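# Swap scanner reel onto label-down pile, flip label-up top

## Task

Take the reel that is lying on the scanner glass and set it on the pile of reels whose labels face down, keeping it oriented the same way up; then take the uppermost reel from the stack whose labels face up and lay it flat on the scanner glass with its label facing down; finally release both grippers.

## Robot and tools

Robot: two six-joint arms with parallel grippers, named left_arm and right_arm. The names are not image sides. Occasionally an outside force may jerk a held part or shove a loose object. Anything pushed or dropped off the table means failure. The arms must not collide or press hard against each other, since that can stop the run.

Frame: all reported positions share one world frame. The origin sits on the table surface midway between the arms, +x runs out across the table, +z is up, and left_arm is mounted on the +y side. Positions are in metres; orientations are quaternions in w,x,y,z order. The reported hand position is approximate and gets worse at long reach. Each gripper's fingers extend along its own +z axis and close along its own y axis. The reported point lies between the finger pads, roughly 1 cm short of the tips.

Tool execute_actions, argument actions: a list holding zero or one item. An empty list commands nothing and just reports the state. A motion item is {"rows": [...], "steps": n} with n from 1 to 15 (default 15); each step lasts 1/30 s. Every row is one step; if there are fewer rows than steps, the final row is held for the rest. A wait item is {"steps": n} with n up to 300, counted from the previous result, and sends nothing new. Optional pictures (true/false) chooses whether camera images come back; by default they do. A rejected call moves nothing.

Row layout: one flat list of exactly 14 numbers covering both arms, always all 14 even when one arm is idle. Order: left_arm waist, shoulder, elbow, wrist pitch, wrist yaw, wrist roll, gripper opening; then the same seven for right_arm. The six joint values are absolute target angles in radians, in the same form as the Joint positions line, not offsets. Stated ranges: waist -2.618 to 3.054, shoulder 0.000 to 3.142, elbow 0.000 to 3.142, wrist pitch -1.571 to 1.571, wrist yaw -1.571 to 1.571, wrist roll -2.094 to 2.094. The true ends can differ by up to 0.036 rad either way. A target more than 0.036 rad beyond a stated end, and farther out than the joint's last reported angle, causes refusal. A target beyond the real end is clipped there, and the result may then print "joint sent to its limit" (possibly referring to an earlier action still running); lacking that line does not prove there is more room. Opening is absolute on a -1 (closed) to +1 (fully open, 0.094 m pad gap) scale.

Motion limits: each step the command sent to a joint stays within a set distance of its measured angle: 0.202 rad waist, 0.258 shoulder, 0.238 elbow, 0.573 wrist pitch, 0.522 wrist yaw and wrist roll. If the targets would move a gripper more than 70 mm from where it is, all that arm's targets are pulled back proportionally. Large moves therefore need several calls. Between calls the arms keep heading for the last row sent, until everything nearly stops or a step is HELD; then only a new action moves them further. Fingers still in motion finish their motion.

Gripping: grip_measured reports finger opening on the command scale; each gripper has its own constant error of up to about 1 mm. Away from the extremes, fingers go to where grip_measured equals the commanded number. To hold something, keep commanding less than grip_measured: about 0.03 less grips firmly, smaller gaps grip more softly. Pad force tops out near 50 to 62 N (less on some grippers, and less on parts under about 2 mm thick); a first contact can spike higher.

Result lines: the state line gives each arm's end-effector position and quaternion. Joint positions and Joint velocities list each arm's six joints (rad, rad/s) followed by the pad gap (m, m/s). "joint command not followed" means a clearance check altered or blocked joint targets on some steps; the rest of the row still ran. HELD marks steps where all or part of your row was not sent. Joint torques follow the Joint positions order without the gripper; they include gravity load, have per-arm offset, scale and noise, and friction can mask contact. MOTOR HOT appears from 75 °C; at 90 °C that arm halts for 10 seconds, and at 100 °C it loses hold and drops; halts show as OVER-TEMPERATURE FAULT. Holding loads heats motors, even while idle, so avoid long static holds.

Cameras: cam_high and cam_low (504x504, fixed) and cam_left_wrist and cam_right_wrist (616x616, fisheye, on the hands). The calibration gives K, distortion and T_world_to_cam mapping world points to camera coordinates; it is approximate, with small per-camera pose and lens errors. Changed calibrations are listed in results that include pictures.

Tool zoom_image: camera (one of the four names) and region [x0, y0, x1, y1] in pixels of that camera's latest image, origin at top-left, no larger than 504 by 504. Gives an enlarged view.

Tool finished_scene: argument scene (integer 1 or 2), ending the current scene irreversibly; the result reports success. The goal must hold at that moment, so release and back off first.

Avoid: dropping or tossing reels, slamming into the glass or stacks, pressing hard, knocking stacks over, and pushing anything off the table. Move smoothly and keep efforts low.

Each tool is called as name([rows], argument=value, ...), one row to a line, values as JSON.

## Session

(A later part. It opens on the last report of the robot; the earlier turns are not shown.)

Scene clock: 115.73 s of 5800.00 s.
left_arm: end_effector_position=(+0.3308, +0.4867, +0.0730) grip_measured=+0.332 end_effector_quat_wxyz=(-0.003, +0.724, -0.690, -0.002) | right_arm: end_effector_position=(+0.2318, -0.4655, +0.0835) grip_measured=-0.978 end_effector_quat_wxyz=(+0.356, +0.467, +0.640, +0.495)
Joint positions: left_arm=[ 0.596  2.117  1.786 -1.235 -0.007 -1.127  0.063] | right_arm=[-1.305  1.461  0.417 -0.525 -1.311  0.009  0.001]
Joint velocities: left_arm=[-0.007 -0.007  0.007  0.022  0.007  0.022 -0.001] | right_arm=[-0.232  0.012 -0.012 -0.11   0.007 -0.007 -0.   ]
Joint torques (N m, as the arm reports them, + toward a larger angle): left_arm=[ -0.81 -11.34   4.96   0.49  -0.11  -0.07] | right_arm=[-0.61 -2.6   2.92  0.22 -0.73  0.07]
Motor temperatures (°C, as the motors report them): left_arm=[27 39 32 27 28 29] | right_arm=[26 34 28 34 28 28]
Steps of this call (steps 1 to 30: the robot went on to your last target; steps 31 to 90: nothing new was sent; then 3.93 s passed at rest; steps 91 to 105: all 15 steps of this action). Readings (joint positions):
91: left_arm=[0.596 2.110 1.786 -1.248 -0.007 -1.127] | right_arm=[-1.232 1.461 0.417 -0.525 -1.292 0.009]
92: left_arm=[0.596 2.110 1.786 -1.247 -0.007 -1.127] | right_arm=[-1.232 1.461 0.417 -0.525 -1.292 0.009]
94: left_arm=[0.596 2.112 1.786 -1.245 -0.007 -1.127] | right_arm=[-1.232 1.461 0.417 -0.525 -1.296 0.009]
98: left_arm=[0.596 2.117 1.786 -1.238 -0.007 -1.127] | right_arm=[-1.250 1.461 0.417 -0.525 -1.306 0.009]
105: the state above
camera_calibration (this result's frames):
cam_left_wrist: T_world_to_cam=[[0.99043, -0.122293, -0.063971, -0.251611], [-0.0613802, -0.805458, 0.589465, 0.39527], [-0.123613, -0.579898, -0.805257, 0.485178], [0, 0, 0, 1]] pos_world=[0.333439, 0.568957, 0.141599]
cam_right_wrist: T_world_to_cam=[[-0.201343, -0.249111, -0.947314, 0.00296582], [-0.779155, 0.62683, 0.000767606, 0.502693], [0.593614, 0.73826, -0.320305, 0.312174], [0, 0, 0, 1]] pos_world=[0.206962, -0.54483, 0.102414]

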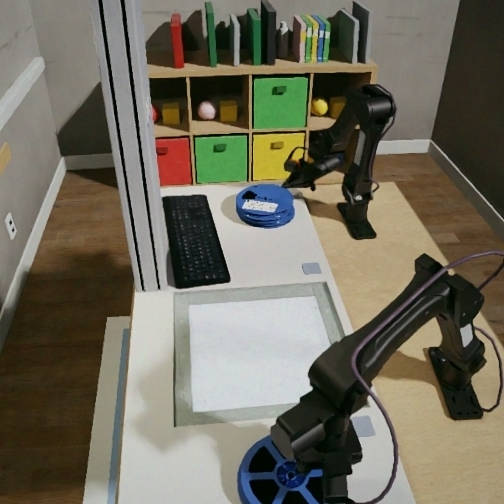

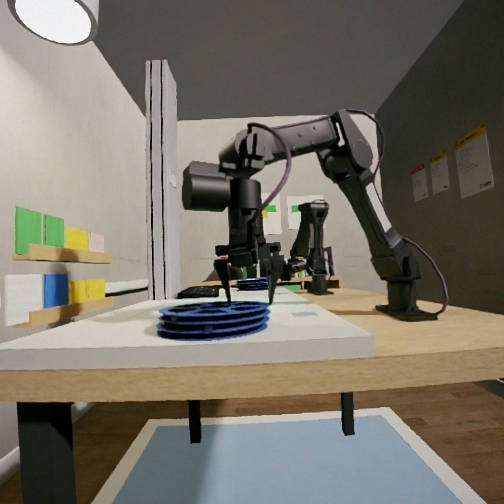

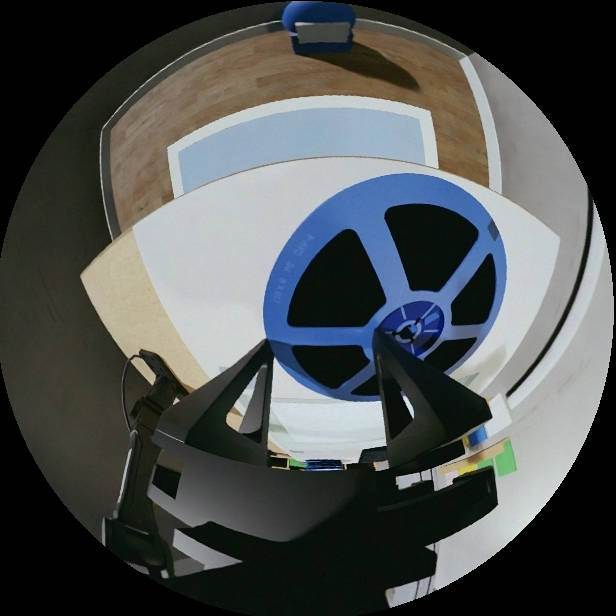

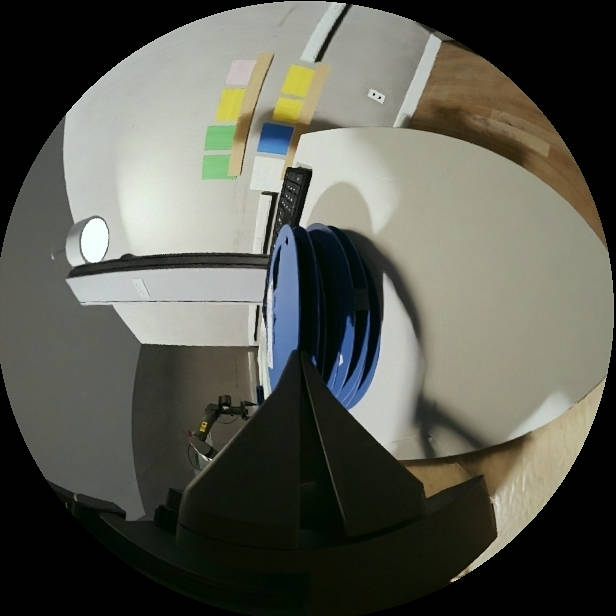

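execute_actions([
  {"rows": [[0.594,2.128,1.778,-1.220,-0.012,-1.131,0.30, -1.332,1.467,0.410,-0.514,-1.350,0.01,-1.0],[0.594,2.128,1.778,-1.220,-0.012,-1.131,0.34, -1.338,1.467,0.410,-0.514,-1.350,0.01,-1.0],[0.594,2.128,1.778,-1.220,-0.012,-1.131,0.40, -1.346,1.467,0.410,-0.514,-1.350,0.01,-1.0],[0.594,2.128,1.778,-1.220,-0.012,-1.131,0.47, -1.355,1.467,0.410,-0.514,-1.350,0.01,-1.0],[0.594,2.120,1.778,-1.220,-0.012,-1.131,0.54, -1.364,1.467,0.410,-0.514,-1.350,0.01,-1.0],[0.594,2.105,1.778,-1.225,-0.012,-1.131,0.60, -1.373,1.467,0.410,-0.514,-1.350,0.01,-1.0],[0.594,2.090,1.778,-1.235,-0.012,-1.131,0.62, -1.382,1.467,0.410,-0.514,-1.350,0.01,-1.0],[0.594,2.078,1.778,-1.245,-0.012,-1.131,0.62, -1.391,1.467,0.410,-0.514,-1.350,0.01,-1.0],[0.594,2.066,1.778,-1.250,-0.012,-1.131,0.62, -1.400,1.467,0.410,-0.514,-1.350,0.01,-1.0],[0.594,2.052,1.778,-1.255,-0.012,-1.131,0.62, -1.409,1.467,0.410,-0.514,-1.350,0.01,-1.0],[0.594,2.036,1.775,-1.260,-0.012,-1.131,0.62, -1.418,1.467,0.410,-0.514,-1.350,0.01,-1.0],[0.594,2.018,1.768,-1.265,-0.012,-1.131,0.62, -1.427,1.467,0.410,-0.514,-1.350,0.01,-1.0],[0.594,1.998,1.756,-1.270,-0.012,-1.131,0.62, -1.435,1.467,0.410,-0.514,-1.350,0.01,-1.0],[0.594,1.975,1.740,-1.275,-0.012,-1.131,0.62, -1.442,1.467,0.410,-0.514,-1.350,0.01,-1.0],[0.594,1.950,1.720,-1.280,-0.012,-1.131,0.62, -1.448,1.467,0.410,-0.514,-1.350,0.01,-1.0]], "steps": 15},
], pictures=false)

execute_actions([
  {"rows": [[0.594,1.920,1.694,-1.285,-0.012,-1.131,0.62, -1.452,1.467,0.410,-0.514,-1.33,0.01,-1.0],[0.594,1.888,1.666,-1.290,-0.012,-1.131,0.62, -1.454,1.467,0.410,-0.514,-1.31,0.01,-1.0],[0.594,1.854,1.636,-1.295,-0.012,-1.131,0.62, -1.455,1.467,0.410,-0.514,-1.30,0.01,-1.0],[0.594,1.820,1.606,-1.300,-0.012,-1.131,0.62, -1.455,1.467,0.410,-0.514,-1.295,0.01,-1.0],[0.594,1.786,1.576,-1.305,-0.012,-1.131,0.62, -1.455,1.467,0.410,-0.514,-1.29,0.01,-1.0],[0.594,1.752,1.546,-1.310,-0.012,-1.131,0.62, -1.455,1.467,0.410,-0.514,-1.285,0.01,-1.0],[0.594,1.718,1.516,-1.315,-0.012,-1.131,0.62, -1.455,1.467,0.410,-0.514,-1.28,0.01,-1.0],[0.594,1.684,1.486,-1.320,-0.012,-1.131,0.62, -1.455,1.467,0.410,-0.514,-1.28,0.01,-0.97],[0.594,1.650,1.456,-1.325,-0.012,-1.131,0.62, -1.455,1.467,0.410,-0.514,-1.28,0.01,-0.94],[0.594,1.616,1.426,-1.330,-0.012,-1.131,0.62, -1.455,1.467,0.410,-0.514,-1.28,0.01,-0.91],[0.594,1.582,1.396,-1.335,-0.012,-1.131,0.62, -1.455,1.467,0.410,-0.514,-1.28,0.01,-0.88],[0.594,1.548,1.366,-1.340,-0.012,-1.131,0.62, -1.455,1.467,0.410,-0.514,-1.28,0.01,-0.85],[0.594,1.514,1.336,-1.345,-0.012,-1.131,0.62, -1.455,1.467,0.410,-0.514,-1.28,0.01,-0.82],[0.594,1.480,1.306,-1.350,-0.012,-1.131,0.62, -1.455,1.467,0.410,-0.514,-1.28,0.01,-0.79],[0.594,1.446,1.276,-1.355,-0.012,-1.131,0.62, -1.455,1.467,0.410,-0.514,-1.28,0.01,-0.77]], "steps": 15},
], pictures=false)

execute_actions([
  {"rows": [[0.594,1.414,1.247,-1.360,-0.012,-1.131,0.62, -1.458,1.467,0.410,-0.514,-1.28,0.01,-0.76],[0.594,1.384,1.220,-1.364,-0.012,-1.131,0.62, -1.462,1.467,0.410,-0.514,-1.28,0.01,-0.76],[0.594,1.356,1.195,-1.368,-0.012,-1.131,0.62, -1.467,1.467,0.410,-0.514,-1.28,0.01,-0.76],[0.594,1.330,1.171,-1.372,-0.012,-1.131,0.62, -1.472,1.467,0.410,-0.514,-1.28,0.01,-0.76],[0.594,1.306,1.149,-1.375,-0.012,-1.131,0.62, -1.477,1.467,0.410,-0.514,-1.28,0.01,-0.76],[0.594,1.284,1.129,-1.378,-0.012,-1.131,0.62, -1.482,1.467,0.410,-0.514,-1.28,0.01,-0.76],[0.594,1.265,1.111,-1.381,-0.012,-1.131,0.62, -1.487,1.467,0.410,-0.514,-1.28,0.01,-0.76],[0.594,1.248,1.095,-1.383,-0.012,-1.131,0.62, -1.491,1.467,0.410,-0.514,-1.28,0.01,-0.76],[0.594,1.234,1.082,-1.385,-0.012,-1.131,0.62, -1.494,1.467,0.410,-0.514,-1.28,0.01,-0.76],[0.594,1.222,1.071,-1.387,-0.012,-1.131,0.62, -1.496,1.467,0.410,-0.514,-1.28,0.01,-0.76],[0.594,1.213,1.062,-1.388,-0.012,-1.131,0.62, -1.497,1.467,0.410,-0.514,-1.28,0.01,-0.76],[0.594,1.206,1.056,-1.389,-0.012,-1.131,0.62, -1.497,1.467,0.410,-0.514,-1.28,0.01,-0.76],[0.594,1.202,1.052,-1.390,-0.012,-1.131,0.62, -1.497,1.467,0.410,-0.514,-1.28,0.01,-0.76],[0.594,1.200,1.050,-1.390,-0.012,-1.131,0.62, -1.497,1.467,0.410,-0.514,-1.28,0.01,-0.76]], "steps": 15},
])

zoom_image(camera="cam_high", region=[220, 160, 330, 240])

zoom_image(camera="cam_right_wrist", region=[200, 200, 440, 440])

Scene clock: 128.57 s of 5800.00 s.
left_arm: end_effector_position=(+0.3242, +0.4833, +0.0948) grip_measured=+0.618 end_effector_quat_wxyz=(-0.023, +0.724, -0.690, +0.004) | right_arm: end_effector_position=(+0.2175, -0.4911, +0.0838) grip_measured=-0.978 end_effector_quat_wxyz=(+0.386, +0.505, +0.610, +0.472)
Joint positions: left_arm=[ 0.596  2.038  1.753 -1.24  -0.007 -1.127  0.076] | right_arm=[-1.428  1.461  0.417 -0.525 -1.313  0.009  0.001]
Joint velocities: left_arm=[-0.017 -0.72  -0.413 -0.051  0.022  0.037 -0.001] | right_arm=[-0.217 -0.012 -0.002 -0.066 -0.022  0.051  0.002]
Joint torques (N m, as the arm reports them, + toward a larger angle): left_arm=[ -0.34 -15.23   5.36   0.1   -0.07  -0.02] | right_arm=[-0.66 -2.69  2.98  0.21 -0.75  0.05]
Motor temperatures (°C, as the motors report them): left_arm=[27 40 32 27 28 29] | right_arm=[26 34 28 34 29 28]
Steps of this call (steps 1 to 30: the robot went on to your last target; steps 31 to 90: nothing new was sent; then 9.33 s passed at rest; steps 91 to 105: all 15 steps of this action). Readings (joint positions):
91: left_arm=[0.596 2.117 1.786 -1.235 -0.007 -1.127] | right_arm=[-1.319 1.461 0.417 -0.525 -1.312 0.009]
92: left_arm=[0.596 2.117 1.786 -1.235 -0.007 -1.127] | right_arm=[-1.321 1.461 0.417 -0.525 -1.312 0.009]
94: left_arm=[0.596 2.117 1.786 -1.235 -0.007 -1.127] | right_arm=[-1.331 1.461 0.417 -0.525 -1.312 0.009]
98: left_arm=[0.596 2.117 1.786 -1.234 -0.007 -1.127] | right_arm=[-1.367 1.461 0.417 -0.525 -1.313 0.009]
105: the state above

Scene clock: 129.07 s of 5800.00 s.
left_arm: end_effector_position=(+0.2133, +0.4238, +0.1464) grip_measured=+0.618 end_effector_quat_wxyz=(-0.030, +0.724, -0.690, +0.007) | right_arm: end_effector_position=(+0.2130, -0.4951, +0.0759) grip_measured=-0.782 end_effector_quat_wxyz=(+0.379, +0.520, +0.616, +0.455)
Joint positions: left_arm=[ 0.596  1.529  1.336 -1.316 -0.007 -1.127  0.076] | right_arm=[-1.445  1.461  0.417 -0.525 -1.267  0.009  0.01 ]
Joint velocities: left_arm=[-0.012 -0.96  -0.886 -0.183 -0.007 -0.051 -0.001] | right_arm=[-0.012  0.002  0.002  0.007  0.051 -0.051  0.02 ]
Joint torques (N m, as the arm reports them, + toward a larger angle): left_arm=[-0.34 -8.5   5.43  0.24 -0.05 -0.04] | right_arm=[-0.71 -2.65  2.93  0.21 -0.59  0.08]
Motor temperatures (°C, as the motors report them): left_arm=[27 40 32 27 28 29] | right_arm=[26 34 28 34 29 28]
Steps of this call (steps 1 to 15: all 15 steps of this action). Readings (joint positions):
1: left_arm=[0.596 2.010 1.736 -1.242 -0.007 -1.127] | right_arm=[-1.434 1.461 0.417 -0.525 -1.312 0.009]
2: left_arm=[0.596 1.980 1.715 -1.244 -0.007 -1.127] | right_arm=[-1.439 1.461 0.417 -0.525 -1.308 0.009]
4: left_arm=[0.596 1.910 1.664 -1.252 -0.007 -1.127] | right_arm=[-1.444 1.461 0.417 -0.525 -1.296 0.009]
8: left_arm=[0.596 1.765 1.548 -1.275 -0.007 -1.127] | right_arm=[-1.445 1.461 0.417 -0.525 -1.275 0.009]
15: the state above

Scene clock: 129.57 s of 5800.00 s.
left_arm: end_effector_position=(+0.1363, +0.3826, +0.1376) grip_measured=+0.618 end_effector_quat_wxyz=(-0.012, +0.724, -0.690, +0.000) | right_arm: end_effector_position=(+0.2070, -0.5034, +0.0756) grip_measured=-0.762 end_effector_quat_wxyz=(+0.388, +0.533, +0.605, +0.446)
Joint positions: left_arm=[ 0.596  1.23   1.063 -1.381 -0.007 -1.127  0.076] | right_arm=[-1.488  1.461  0.417 -0.525 -1.265  0.009  0.011]
Joint velocities: left_arm=[-0.012 -0.046 -0.056 -0.051  0.007 -0.007  0.   ] | right_arm=[ 0.012  0.022 -0.007  0.037 -0.051 -0.022 -0.001]
Joint torques (N m, as the arm reports them, + toward a larger angle): left_arm=[-0.09 -5.78  4.97  0.34 -0.08 -0.05] | right_arm=[-0.64 -2.65  2.93  0.22 -0.58  0.06]
Motor temperatures (°C, as the motors report them): left_arm=[27 39 32 27 28 29] | right_arm=[26 34 28 33 29 28]
Steps of this call (steps 1 to 15: all 15 steps of this action). Readings (joint positions):
1: left_arm=[0.596 1.495 1.306 -1.322 -0.007 -1.127] | right_arm=[-1.446 1.461 0.417 -0.525 -1.266 0.009]
2: left_arm=[0.596 1.463 1.277 -1.328 -0.007 -1.127] | right_arm=[-1.448 1.461 0.417 -0.525 -1.266 0.009]
4: left_arm=[0.596 1.401 1.223 -1.340 -0.007 -1.127] | right_arm=[-1.455 1.461 0.417 -0.525 -1.266 0.009]
8: left_arm=[0.596 1.302 1.135 -1.361 -0.007 -1.127] | right_arm=[-1.475 1.461 0.417 -0.525 -1.265 0.009]
15: the state above
camera_calibration (this result's frames):
cam_left_wrist: T_world_to_cam=[[0.991372, -0.121435, -0.0493369, -0.0701359], [-0.0703289, -0.810439, 0.581586, 0.265579], [-0.11061, -0.573099, -0.811987, 0.449317], [0, 0, 0, 1]] pos_world=[0.137907, 0.464222, 0.206922]
cam_right_wrist: T_world_to_cam=[[-0.286672, -0.214182, -0.93378, 0.0152031], [-0.651574, 0.758134, 0.0261407, 0.544913], [0.702332, 0.615921, -0.356891, 0.271017], [0, 0, 0, 1]] pos_world=[0.169066, -0.576785, 0.0966755]

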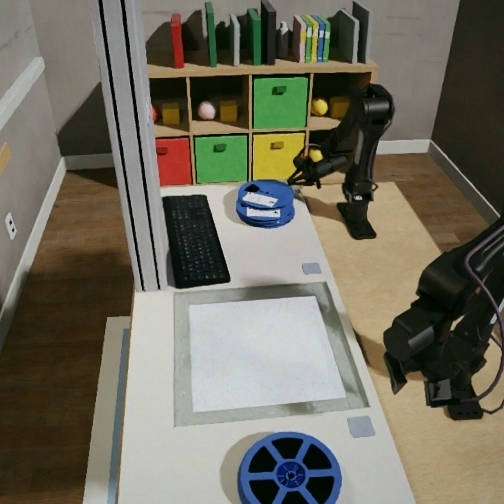

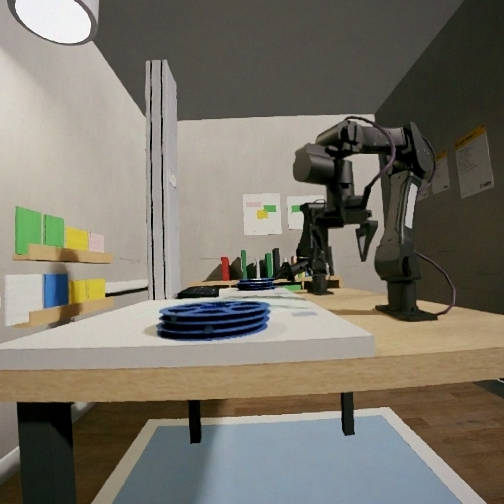

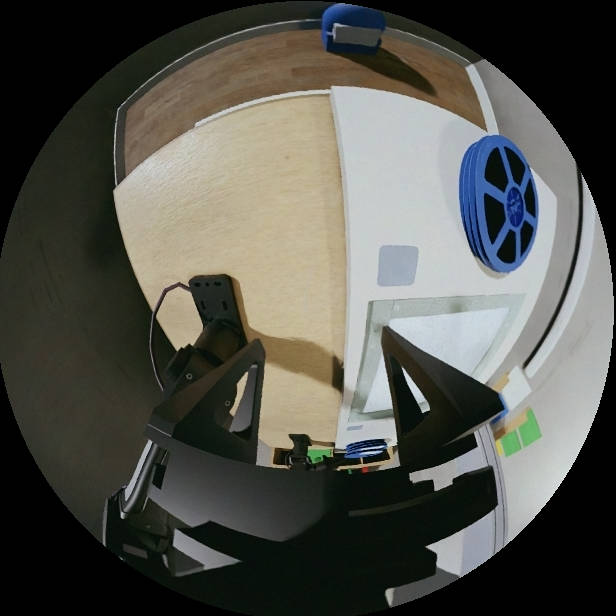

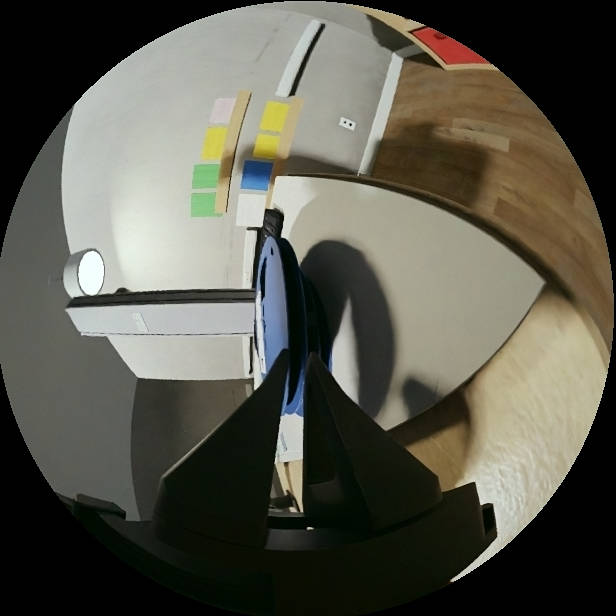

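Region (220, 160, 330, 240) of cam_high's 504x504 image, scaled by 4.582, with more detail than that image has; it fills the top 367 rows of this view, and the rest is white.

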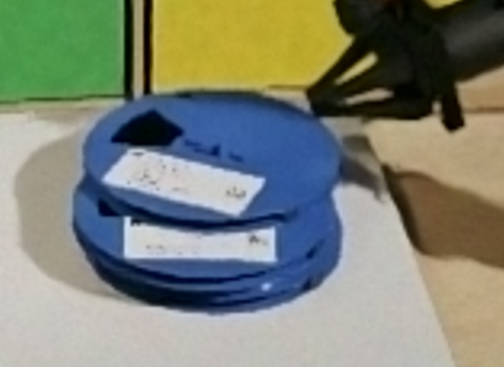

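Region (200, 200, 440, 440) of cam_right_wrist's 616x616 image, scaled by 2.100, with more detail than that image has.

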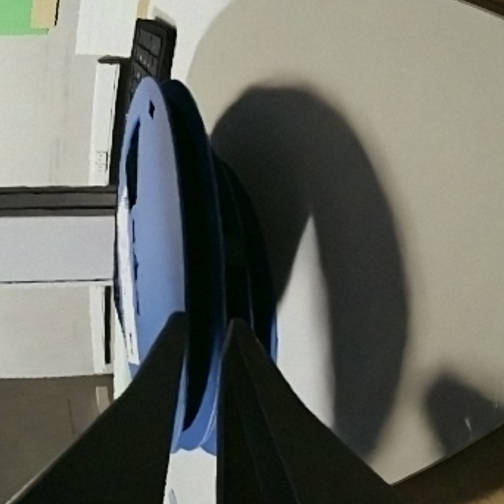

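execute_actions([
  {"rows": [[0.594,1.200,1.050,-1.390,-0.012,-1.131,0.62, -1.497,1.470,0.408,-0.508,-1.295,0.01,-0.70],[0.594,1.200,1.050,-1.390,-0.012,-1.131,0.62, -1.497,1.475,0.404,-0.498,-1.302,0.01,-0.63],[0.594,1.200,1.050,-1.390,-0.012,-1.131,0.62, -1.497,1.481,0.400,-0.487,-1.309,0.01,-0.57],[0.594,1.200,1.050,-1.390,-0.012,-1.131,0.62, -1.497,1.488,0.395,-0.475,-1.317,0.01,-0.52],[0.594,1.200,1.050,-1.390,-0.012,-1.131,0.62, -1.497,1.495,0.390,-0.463,-1.325,0.01,-0.52],[0.594,1.200,1.050,-1.390,-0.012,-1.131,0.62, -1.497,1.502,0.385,-0.451,-1.333,0.01,-0.52],[0.594,1.200,1.050,-1.390,-0.012,-1.131,0.62, -1.497,1.509,0.380,-0.439,-1.341,0.01,-0.52],[0.594,1.200,1.050,-1.390,-0.012,-1.131,0.62, -1.497,1.516,0.375,-0.427,-1.349,0.01,-0.52],[0.594,1.200,1.050,-1.390,-0.012,-1.131,0.62, -1.497,1.523,0.370,-0.415,-1.357,0.01,-0.52],[0.594,1.200,1.050,-1.390,-0.012,-1.131,0.62, -1.495,1.530,0.365,-0.403,-1.365,0.01,-0.52],[0.594,1.200,1.050,-1.390,-0.012,-1.131,0.62, -1.490,1.536,0.361,-0.392,-1.373,0.01,-0.52],[0.594,1.200,1.050,-1.390,-0.012,-1.131,0.62, -1.484,1.541,0.357,-0.382,-1.380,0.01,-0.52],[0.594,1.200,1.050,-1.390,-0.012,-1.131,0.62, -1.478,1.546,0.354,-0.374,-1.385,0.01,-0.52],[0.594,1.200,1.050,-1.390,-0.012,-1.131,0.62, -1.474,1.549,0.351,-0.368,-1.389,0.01,-0.52],[0.594,1.200,1.050,-1.390,-0.012,-1.131,0.62, -1.470,1.551,0.350,-0.364,-1.390,0.01,-0.52]], "steps": 15},
], pictures=false)

execute_actions([
  {"steps": 8},
])

zoom_image(camera="cam_right_wrist", region=[220, 280, 400, 430])

Scene clock: 141.37 s of 5800.00 s.
left_arm: end_effector_position=(+0.1358, +0.3823, +0.1374) grip_measured=+0.618 end_effector_quat_wxyz=(-0.011, +0.724, -0.690, +0.000) | right_arm: end_effector_position=(+0.2099, -0.4953, +0.0683) grip_measured=-0.522 end_effector_quat_wxyz=(+0.401, +0.522, +0.585, +0.474)
Joint positions: left_arm=[ 0.596  1.228  1.061 -1.382 -0.007 -1.127  0.076] | right_arm=[-1.485  1.539  0.363 -0.413 -1.339  0.009  0.022]
Joint velocities: left_arm=[ 0.012 -0.017 -0.017 -0.037  0.022 -0.007  0.   ] | right_arm=[ 0.085  0.09  -0.071  0.183 -0.125 -0.007 -0.001]
Joint torques (N m, as the arm reports them, + toward a larger angle): left_arm=[-0.17 -5.96  4.79  0.29 -0.08 -0.03] | right_arm=[ 0.71 -2.91  2.23  0.26 -0.7   0.07]
Motor temperatures (°C, as the motors report them): left_arm=[27 37 32 27 28 29] | right_arm=[26 34 28 33 29 28]
Steps of this call (steps 1 to 15: the robot went on to your last target; steps 16 to 90: nothing new was sent; then 8.30 s passed at rest; steps 91 to 105: all 15 steps of this action). Readings (joint positions):
91: left_arm=[0.596 1.228 1.061 -1.382 -0.007 -1.127] | right_arm=[-1.488 1.461 0.417 -0.524 -1.265 0.009]
92: left_arm=[0.596 1.228 1.061 -1.382 -0.007 -1.127] | right_arm=[-1.488 1.461 0.417 -0.523 -1.266 0.009]
94: left_arm=[0.596 1.228 1.061 -1.382 -0.007 -1.127] | right_arm=[-1.488 1.467 0.416 -0.512 -1.273 0.009]
98: left_arm=[0.596 1.228 1.061 -1.382 -0.007 -1.127] | right_arm=[-1.488 1.496 0.397 -0.477 -1.295 0.009]
105: the state above

Scene clock: 141.63 s of 5800.00 s.
left_arm: end_effector_position=(+0.1358, +0.3823, +0.1374) grip_measured=+0.618 end_effector_quat_wxyz=(-0.011, +0.724, -0.690, +0.000) | right_arm: end_effector_position=(+0.2117, -0.4961, +0.0704) grip_measured=-0.522 end_effector_quat_wxyz=(+0.410, +0.511, +0.587, +0.475)
Joint positions: left_arm=[ 0.596  1.228  1.061 -1.382 -0.007 -1.127  0.076] | right_arm=[-1.479  1.543  0.36  -0.383 -1.357  0.009  0.022]
Joint velocities: left_arm=[ 0.017  0.012 -0.002 -0.081  0.007 -0.037 -0.   ] | right_arm=[ 0.007 -0.017  0.012 -0.066 -0.037  0.007  0.   ]
Joint torques (N m, as the arm reports them, + toward a larger angle): left_arm=[-0.12 -5.88  4.67  0.33 -0.03 -0.06] | right_arm=[ 0.61 -2.77  2.19  0.24 -0.68  0.06]
Motor temperatures (°C, as the motors report them): left_arm=[27 37 32 27 28 29] | right_arm=[26 34 28 33 29 28]
Steps of this call (steps 1 to 8: the robot went on to your last target). Readings (joint positions):
1: left_arm=[0.596 1.228 1.061 -1.382 -0.007 -1.127] | right_arm=[-1.482 1.542 0.362 -0.406 -1.343 0.009]
2: left_arm=[0.596 1.228 1.061 -1.382 -0.007 -1.127] | right_arm=[-1.480 1.543 0.361 -0.401 -1.346 0.009]
4: left_arm=[0.596 1.228 1.061 -1.382 -0.007 -1.127] | right_arm=[-1.479 1.543 0.360 -0.393 -1.351 0.009]
8: the state above
camera_calibration (this result's frames):
cam_left_wrist: T_world_to_cam=[[0.991322, -0.121462, -0.0502713, -0.0694657], [-0.0697419, -0.810125, 0.582095, 0.265155], [-0.111428, -0.573537, -0.811565, 0.449104], [0, 0, 0, 1]] pos_world=[0.137398, 0.463949, 0.206639]
cam_right_wrist: T_world_to_cam=[[-0.197817, -0.206582, -0.958224, -0.0000056632], [-0.658739, 0.751918, -0.026114, 0.544732], [0.725901, 0.626053, -0.284826, 0.256296], [0, 0, 0, 1]] pos_world=[0.17279, -0.57005, 0.0872193]

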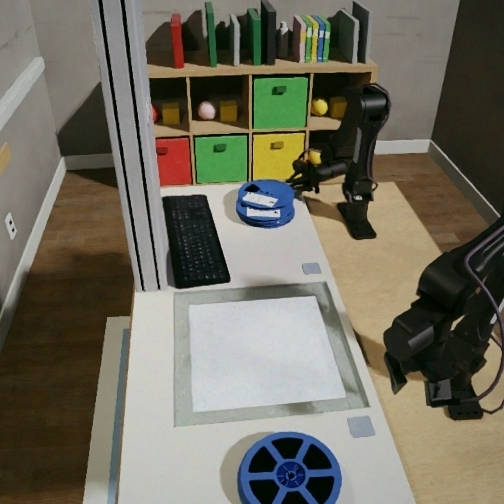

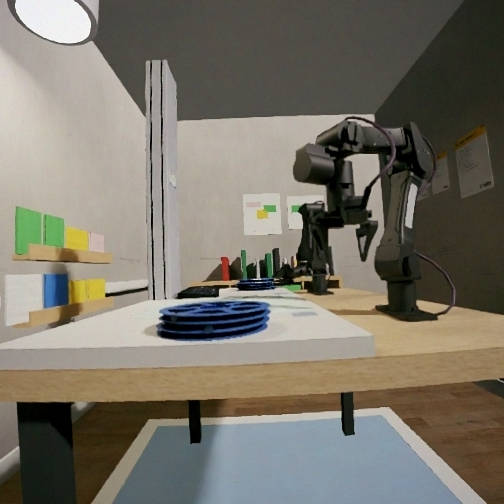

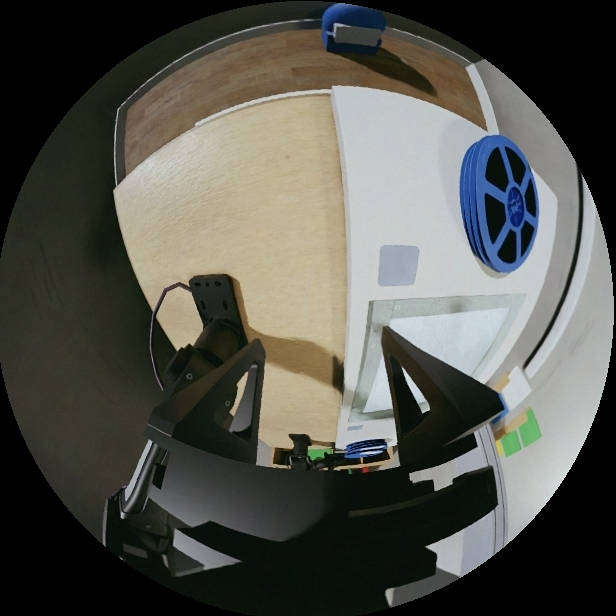

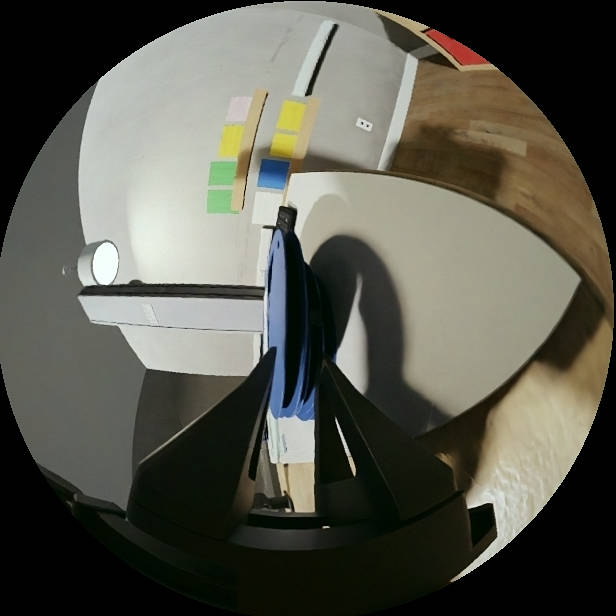

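Region (220, 280, 400, 430) of cam_right_wrist's 616x616 image, scaled by 2.800, with more detail than that image has.

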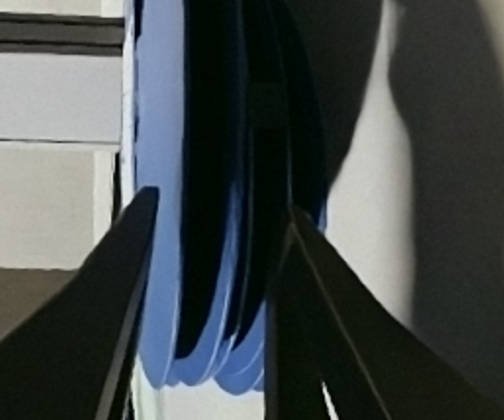

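execute_actions([
  {"rows": [[0.594,1.200,1.050,-1.390,-0.012,-1.131,0.62, -1.467,1.551,0.347,-0.364,-1.390,0.01,-0.52],[0.594,1.200,1.050,-1.390,-0.012,-1.131,0.62, -1.462,1.551,0.344,-0.364,-1.390,0.01,-0.51],[0.594,1.200,1.050,-1.390,-0.012,-1.131,0.62, -1.455,1.551,0.341,-0.364,-1.390,0.01,-0.50],[0.594,1.200,1.050,-1.390,-0.012,-1.131,0.62, -1.446,1.551,0.341,-0.364,-1.390,0.01,-0.50],[0.594,1.200,1.050,-1.390,-0.012,-1.131,0.62, -1.436,1.551,0.341,-0.364,-1.390,0.01,-0.50],[0.594,1.200,1.050,-1.390,-0.012,-1.131,0.62, -1.425,1.551,0.341,-0.364,-1.390,0.01,-0.50],[0.594,1.200,1.050,-1.390,-0.012,-1.131,0.62, -1.414,1.551,0.341,-0.364,-1.390,0.01,-0.50],[0.594,1.200,1.050,-1.390,-0.012,-1.131,0.62, -1.403,1.551,0.341,-0.364,-1.390,0.01,-0.50],[0.594,1.200,1.050,-1.390,-0.012,-1.131,0.62, -1.392,1.551,0.341,-0.364,-1.390,0.01,-0.50],[0.594,1.200,1.050,-1.390,-0.012,-1.131,0.62, -1.381,1.551,0.341,-0.364,-1.390,0.01,-0.50],[0.594,1.200,1.050,-1.390,-0.012,-1.131,0.62, -1.370,1.551,0.341,-0.364,-1.390,0.01,-0.50],[0.594,1.200,1.050,-1.390,-0.012,-1.131,0.62, -1.360,1.551,0.341,-0.364,-1.390,0.01,-0.50],[0.594,1.200,1.050,-1.390,-0.012,-1.131,0.62, -1.351,1.551,0.341,-0.364,-1.390,0.01,-0.50],[0.594,1.200,1.050,-1.390,-0.012,-1.131,0.62, -1.343,1.551,0.341,-0.364,-1.390,0.01,-0.50],[0.594,1.200,1.050,-1.390,-0.012,-1.131,0.62, -1.337,1.551,0.341,-0.364,-1.390,0.01,-0.50]], "steps": 15},
], pictures=false)

execute_actions([
  {"rows": [[0.594,1.200,1.050,-1.390,-0.012,-1.131,0.62, -1.333,1.551,0.341,-0.364,-1.390,0.01,-0.50],[0.594,1.200,1.050,-1.390,-0.012,-1.131,0.62, -1.330,1.551,0.341,-0.364,-1.390,0.01,-0.50]], "steps": 7},
])

zoom_image(camera="cam_right_wrist", region=[200, 240, 420, 460])

zoom_image(camera="cam_high", region=[220, 160, 330, 240])

Scene clock: 146.13 s of 5800.00 s.
left_arm: end_effector_position=(+0.1358, +0.3823, +0.1374) grip_measured=+0.618 end_effector_quat_wxyz=(-0.011, +0.724, -0.690, +0.000) | right_arm: end_effector_position=(+0.2271, -0.4717, +0.0712) grip_measured=-0.502 end_effector_quat_wxyz=(+0.384, +0.472, +0.617, +0.499)
Joint positions: left_arm=[ 0.596  1.228  1.061 -1.382 -0.007 -1.127  0.076] | right_arm=[-1.356  1.543  0.36  -0.377 -1.362  0.009  0.023]
Joint velocities: left_arm=[ 0.012  0.002  0.002 -0.007 -0.022  0.037 -0.   ] | right_arm=[ 0.212 -0.007 -0.002 -0.007 -0.007  0.051  0.001]
Joint torques (N m, as the arm reports them, + toward a larger angle): left_arm=[-0.08 -5.89  4.86  0.22 -0.04 -0.06] | right_arm=[ 0.47 -2.73  1.71  0.25 -0.71  0.03]
Motor temperatures (°C, as the motors report them): left_arm=[27 36 32 27 28 29] | right_arm=[26 34 28 33 29 28]
Steps of this call (steps 1 to 30: the robot went on to your last target; steps 31 to 90: nothing new was sent; then 1.00 s passed at rest; steps 91 to 105: all 15 steps of this action). Readings (joint positions):
91: left_arm=[0.596 1.228 1.061 -1.382 -0.007 -1.127] | right_arm=[-1.479 1.543 0.360 -0.377 -1.361 0.009]
92: left_arm=[0.596 1.228 1.061 -1.382 -0.007 -1.127] | right_arm=[-1.477 1.543 0.360 -0.377 -1.361 0.009]
94: left_arm=[0.596 1.228 1.061 -1.382 -0.007 -1.127] | right_arm=[-1.468 1.543 0.360 -0.377 -1.361 0.009]
98: left_arm=[0.596 1.228 1.061 -1.382 -0.007 -1.127] | right_arm=[-1.429 1.543 0.360 -0.377 -1.361 0.009]
105: the state above

Scene clock: 146.37 s of 5800.00 s.
left_arm: end_effector_position=(+0.1358, +0.3823, +0.1374) grip_measured=+0.618 end_effector_quat_wxyz=(-0.011, +0.724, -0.690, +0.000) | right_arm: end_effector_position=(+0.2290, -0.4680, +0.0712) grip_measured=-0.502 end_effector_quat_wxyz=(+0.379, +0.466, +0.622, +0.502)
Joint positions: left_arm=[ 0.596  1.228  1.061 -1.382 -0.007 -1.127  0.076] | right_arm=[-1.339  1.543  0.36  -0.377 -1.362  0.009  0.023]
Joint velocities: left_arm=[ 0.007  0.012  0.017 -0.037 -0.007  0.051  0.001] | right_arm=[ 0.002  0.002 -0.007  0.022 -0.081  0.022  0.   ]
Joint torques (N m, as the arm reports them, + toward a larger angle): left_arm=[-0.17 -6.02  4.81  0.31 -0.05 -0.07] | right_arm=[ 0.7  -2.76  1.58  0.23 -0.72  0.07]
Motor temperatures (°C, as the motors report them): left_arm=[27 36 32 27 28 29] | right_arm=[26 34 28 33 29 28]
Steps of this call (steps 1 to 7: all 7 steps of this action). Readings (joint positions):
1: left_arm=[0.596 1.228 1.061 -1.382 -0.007 -1.127] | right_arm=[-1.350 1.543 0.360 -0.377 -1.362 0.009]
2: left_arm=[0.596 1.228 1.061 -1.382 -0.007 -1.127] | right_arm=[-1.345 1.543 0.360 -0.377 -1.362 0.009]
4: left_arm=[0.596 1.228 1.061 -1.382 -0.007 -1.127] | right_arm=[-1.339 1.543 0.360 -0.377 -1.362 0.009]
7: the state above
camera_calibration (this result's frames):
cam_left_wrist: T_world_to_cam=[[0.991322, -0.121462, -0.0502713, -0.0694657], [-0.0697419, -0.810125, 0.582095, 0.265155], [-0.111428, -0.573537, -0.811565, 0.449104], [0, 0, 0, 1]] pos_world=[0.137398, 0.463949, 0.206639]
cam_right_wrist: T_world_to_cam=[[-0.1611, -0.236914, -0.958081, -0.0126363], [-0.757057, 0.652462, -0.0340425, 0.511507], [0.633176, 0.719837, -0.284469, 0.291521], [0, 0, 0, 1]] pos_world=[0.200621, -0.54658, 0.0882348]

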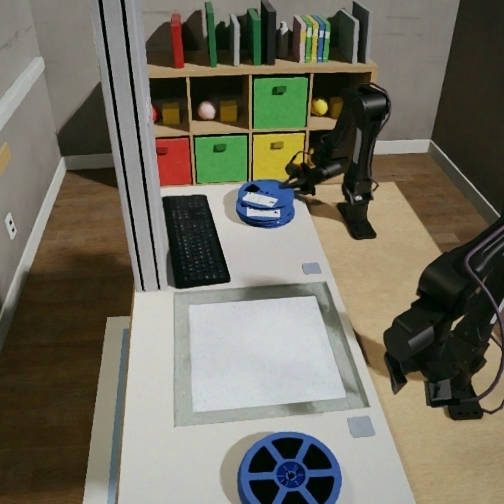

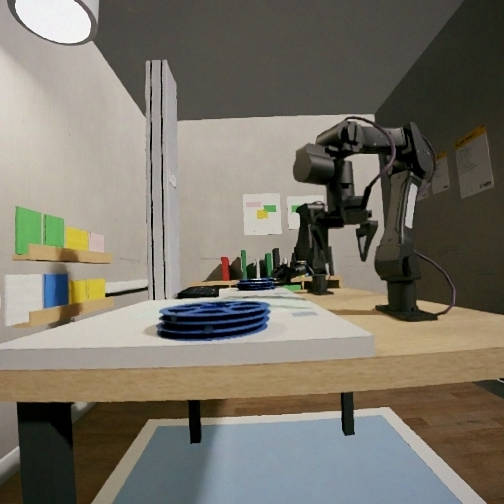

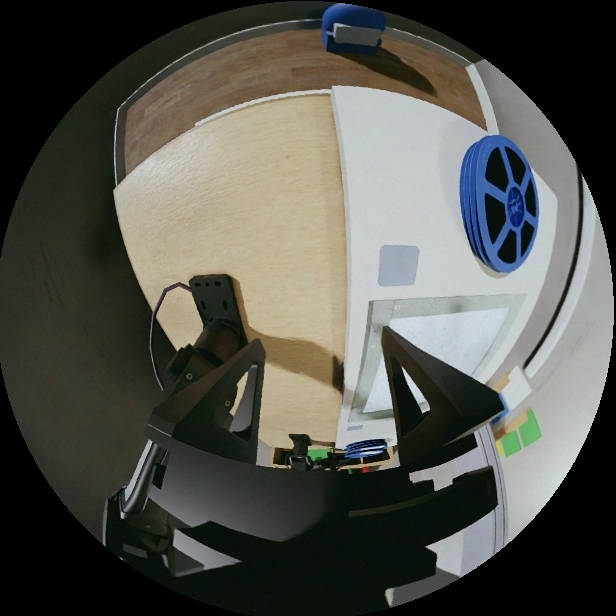

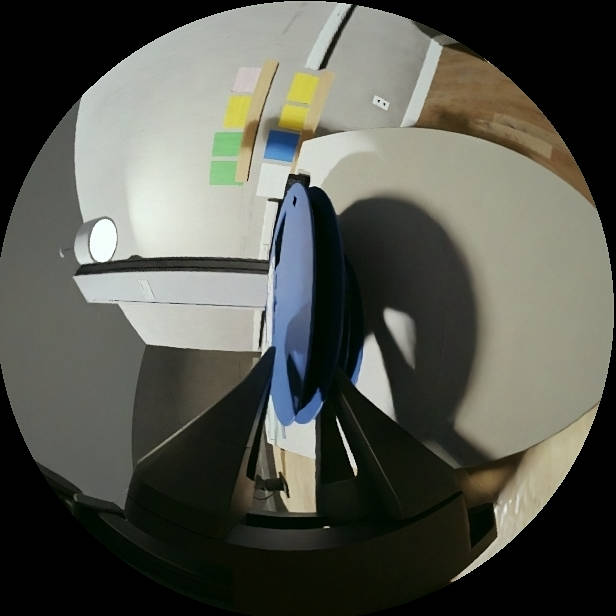

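Region (200, 240, 420, 460) of cam_right_wrist's 616x616 image, scaled by 2.291, with more detail than that image has.

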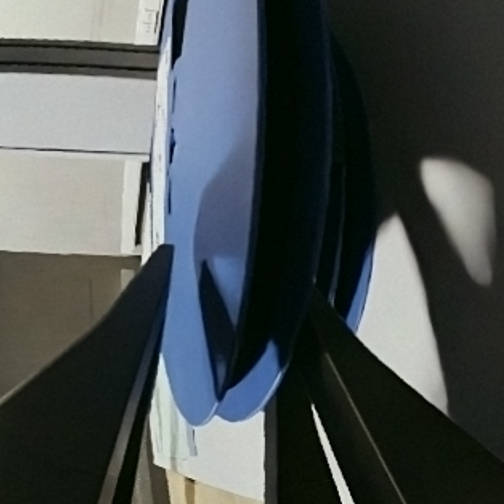

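Region (220, 160, 330, 240) of cam_high's 504x504 image, scaled by 4.582, with more detail than that image has; it fills the top 367 rows of this view, and the rest is white.

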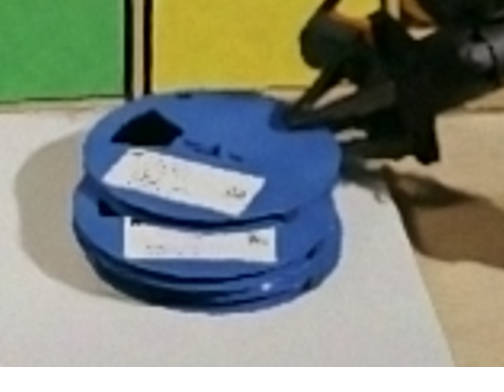

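execute_actions([
  {"rows": [[0.594,1.200,1.050,-1.390,-0.012,-1.131,0.62, -1.332,1.548,0.350,-0.366,-1.398,0.01,-0.53],[0.594,1.200,1.050,-1.390,-0.012,-1.131,0.62, -1.332,1.548,0.356,-0.366,-1.408,0.01,-0.55],[0.594,1.200,1.050,-1.390,-0.012,-1.131,0.62, -1.332,1.548,0.360,-0.366,-1.418,0.01,-0.57],[0.594,1.200,1.050,-1.390,-0.012,-1.131,0.62, -1.332,1.548,0.360,-0.366,-1.428,0.01,-0.59],[0.594,1.200,1.050,-1.390,-0.012,-1.131,0.62, -1.332,1.548,0.360,-0.366,-1.438,0.01,-0.61],[0.594,1.200,1.050,-1.390,-0.012,-1.131,0.62, -1.332,1.548,0.360,-0.366,-1.448,0.01,-0.625],[0.594,1.200,1.050,-1.390,-0.012,-1.131,0.62, -1.332,1.548,0.360,-0.366,-1.458,0.01,-0.64],[0.594,1.200,1.050,-1.390,-0.012,-1.131,0.62, -1.332,1.548,0.360,-0.366,-1.468,0.01,-0.655],[0.594,1.200,1.050,-1.390,-0.012,-1.131,0.62, -1.332,1.548,0.360,-0.366,-1.478,0.01,-0.67],[0.594,1.200,1.050,-1.390,-0.012,-1.131,0.62, -1.332,1.548,0.360,-0.366,-1.487,0.01,-0.685],[0.594,1.200,1.050,-1.390,-0.012,-1.131,0.62, -1.332,1.548,0.360,-0.366,-1.494,0.01,-0.70],[0.594,1.200,1.050,-1.390,-0.012,-1.131,0.62, -1.332,1.548,0.360,-0.366,-1.497,0.01,-0.715],[0.594,1.200,1.050,-1.390,-0.012,-1.131,0.62, -1.332,1.548,0.360,-0.366,-1.497,0.01,-0.73],[0.594,1.200,1.050,-1.390,-0.012,-1.131,0.62, -1.332,1.548,0.360,-0.366,-1.497,0.01,-0.745],[0.594,1.200,1.050,-1.390,-0.012,-1.131,0.62, -1.332,1.548,0.360,-0.366,-1.497,0.01,-0.76]], "steps": 15},
], pictures=false)

execute_actions([
  {"rows": [[0.594,1.200,1.050,-1.390,-0.012,-1.131,0.62, -1.332,1.545,0.370,-0.366,-1.497,0.01,-0.78],[0.594,1.200,1.050,-1.390,-0.012,-1.131,0.62, -1.332,1.540,0.380,-0.366,-1.497,0.01,-0.80],[0.594,1.200,1.050,-1.390,-0.012,-1.131,0.62, -1.332,1.530,0.388,-0.366,-1.497,0.01,-0.82],[0.594,1.200,1.050,-1.390,-0.012,-1.131,0.62, -1.332,1.520,0.396,-0.366,-1.497,0.01,-0.84],[0.594,1.200,1.050,-1.390,-0.012,-1.131,0.62, -1.332,1.515,0.405,-0.366,-1.497,0.01,-0.86],[0.594,1.200,1.050,-1.390,-0.012,-1.131,0.62, -1.332,1.512,0.415,-0.366,-1.497,0.01,-0.86],[0.594,1.200,1.050,-1.390,-0.012,-1.131,0.62, -1.332,1.510,0.427,-0.366,-1.497,0.01,-0.86],[0.594,1.200,1.050,-1.390,-0.012,-1.131,0.62, -1.332,1.508,0.440,-0.366,-1.497,0.01,-0.86]], "steps": 10},
])

zoom_image(camera="cam_high", region=[220, 150, 340, 240])

Scene clock: 160.33 s of 5800.00 s.
left_arm: end_effector_position=(+0.1358, +0.3823, +0.1374) grip_measured=+0.618 end_effector_quat_wxyz=(-0.011, +0.724, -0.690, +0.000) | right_arm: end_effector_position=(+0.2314, -0.4671, +0.0863) grip_measured=-0.746 end_effector_quat_wxyz=(+0.399, +0.449, +0.599, +0.529)
Joint positions: left_arm=[ 0.596  1.228  1.061 -1.382 -0.007 -1.127  0.076] | right_arm=[-1.339  1.543  0.36  -0.377 -1.448  0.009  0.012]
Joint velocities: left_arm=[-0.012 -0.017  0.017 -0.007 -0.022  0.051 -0.001] | right_arm=[ 0.012  0.017 -0.007 -0.022 -0.212  0.022 -0.007]
Joint torques (N m, as the arm reports them, + toward a larger angle): left_arm=[-0.33 -5.95  4.82  0.32 -0.08 -0.07] | right_arm=[ 0.53 -2.85  3.    0.25 -0.65  0.09]
Motor temperatures (°C, as the motors report them): left_arm=[27 35 32 27 28 29] | right_arm=[26 34 27 33 29 28]
Steps of this call (steps 1 to 15: the robot went on to your last target; steps 16 to 90: nothing new was sent; then 10.47 s passed at rest; steps 91 to 105: all 15 steps of this action). Readings (joint positions):
91: left_arm=[0.596 1.228 1.061 -1.382 -0.007 -1.127] | right_arm=[-1.339 1.543 0.360 -0.377 -1.362 0.009]
92: left_arm=[0.596 1.228 1.061 -1.382 -0.007 -1.127] | right_arm=[-1.339 1.543 0.360 -0.377 -1.362 0.009]
94: left_arm=[0.596 1.228 1.061 -1.382 -0.007 -1.127] | right_arm=[-1.339 1.543 0.360 -0.377 -1.368 0.009]
98: left_arm=[0.596 1.228 1.061 -1.382 -0.007 -1.127] | right_arm=[-1.339 1.543 0.360 -0.377 -1.394 0.009]
105: the state above

Scene clock: 160.67 s of 5800.00 s.
left_arm: end_effector_position=(+0.1358, +0.3823, +0.1374) grip_measured=+0.618 end_effector_quat_wxyz=(-0.011, +0.724, -0.690, +0.000) | right_arm: end_effector_position=(+0.2351, -0.4798, +0.0950) grip_measured=-0.761 end_effector_quat_wxyz=(+0.415, +0.434, +0.610, +0.517)
Joint positions: left_arm=[ 0.596  1.228  1.061 -1.382 -0.007 -1.127  0.076] | right_arm=[-1.339  1.533  0.404 -0.376 -1.449  0.009  0.011]
Joint velocities: left_arm=[ 0.007 -0.032  0.032 -0.051 -0.022 -0.007  0.   ] | right_arm=[ 0.007 -0.076  0.247  0.066  0.007 -0.066 -0.001]
Joint torques (N m, as the arm reports them, + toward a larger angle): left_arm=[-0.02 -6.02  4.84  0.28 -0.09 -0.06] | right_arm=[ 0.55 -5.58  4.52  0.24 -0.88  0.07]
Motor temperatures (°C, as the motors report them): left_arm=[27 35 32 27 28 29] | right_arm=[26 34 27 33 29 28]
Steps of this call (steps 1 to 10: all 10 steps of this action). Readings (joint positions):
1: left_arm=[0.596 1.228 1.061 -1.382 -0.007 -1.127] | right_arm=[-1.339 1.543 0.360 -0.377 -1.453 0.009]
2: left_arm=[0.596 1.228 1.061 -1.382 -0.007 -1.127] | right_arm=[-1.339 1.543 0.360 -0.377 -1.455 0.009]
4: left_arm=[0.596 1.228 1.061 -1.382 -0.007 -1.127] | right_arm=[-1.339 1.543 0.360 -0.377 -1.455 0.009]
8: left_arm=[0.596 1.228 1.061 -1.382 -0.007 -1.127] | right_arm=[-1.339 1.538 0.384 -0.377 -1.450 0.009]
10: the state above
camera_calibration (this result's frames):
cam_left_wrist: T_world_to_cam=[[0.991322, -0.121462, -0.0502713, -0.0694657], [-0.0697419, -0.810125, 0.582095, 0.265155], [-0.111428, -0.573537, -0.811565, 0.449104], [0, 0, 0, 1]] pos_world=[0.137398, 0.463949, 0.206639]
cam_right_wrist: T_world_to_cam=[[-0.0648628, -0.264896, -0.962093, -0.0273387], [-0.751234, 0.647574, -0.127651, 0.529809], [0.656841, 0.714477, -0.241002, 0.290651], [0, 0, 0, 1]] pos_world=[0.205326, -0.557996, 0.111376]

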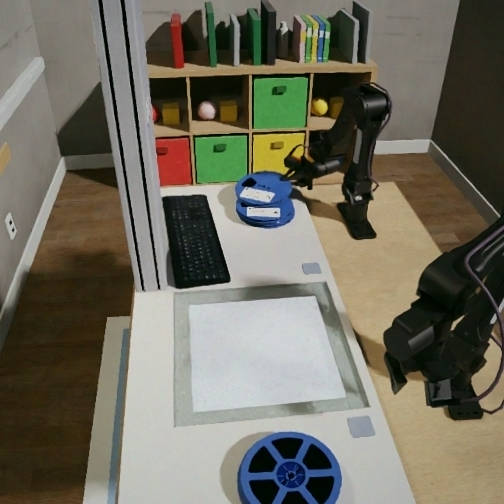

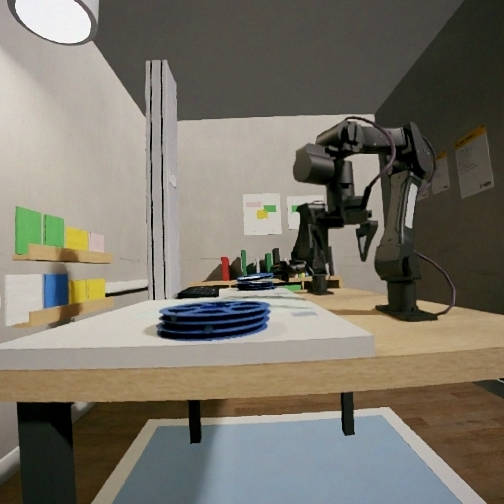

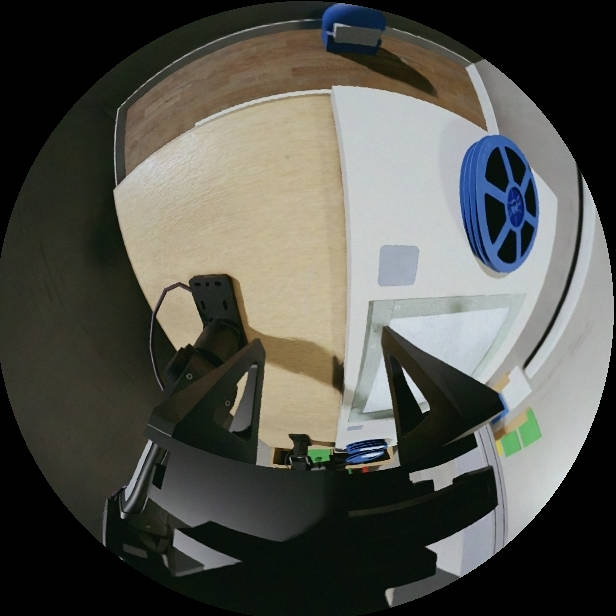

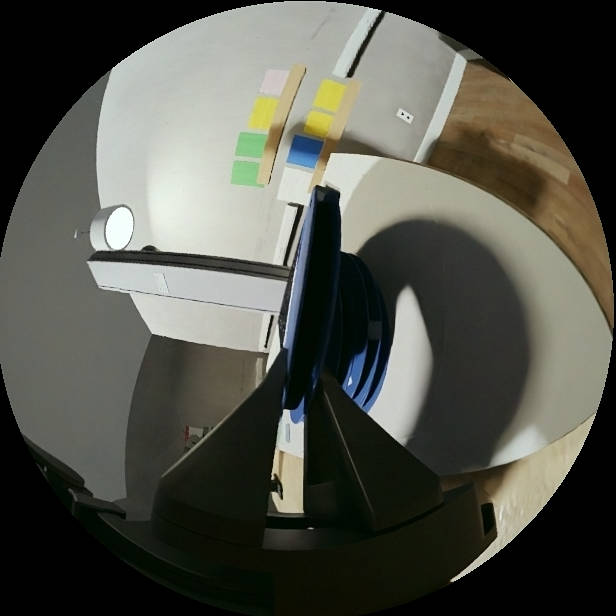

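Region (220, 150, 340, 240) of cam_high's 504x504 image, scaled by 4.200, with more detail than that image has; it fills the top 378 rows of this view, and the rest is white.

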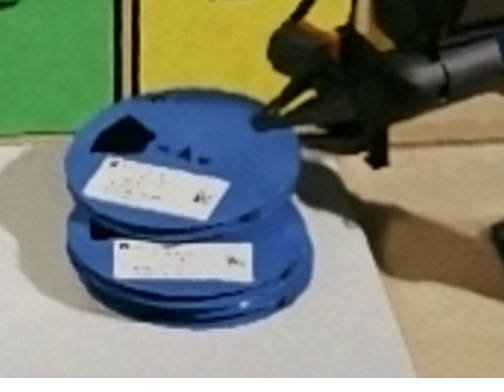

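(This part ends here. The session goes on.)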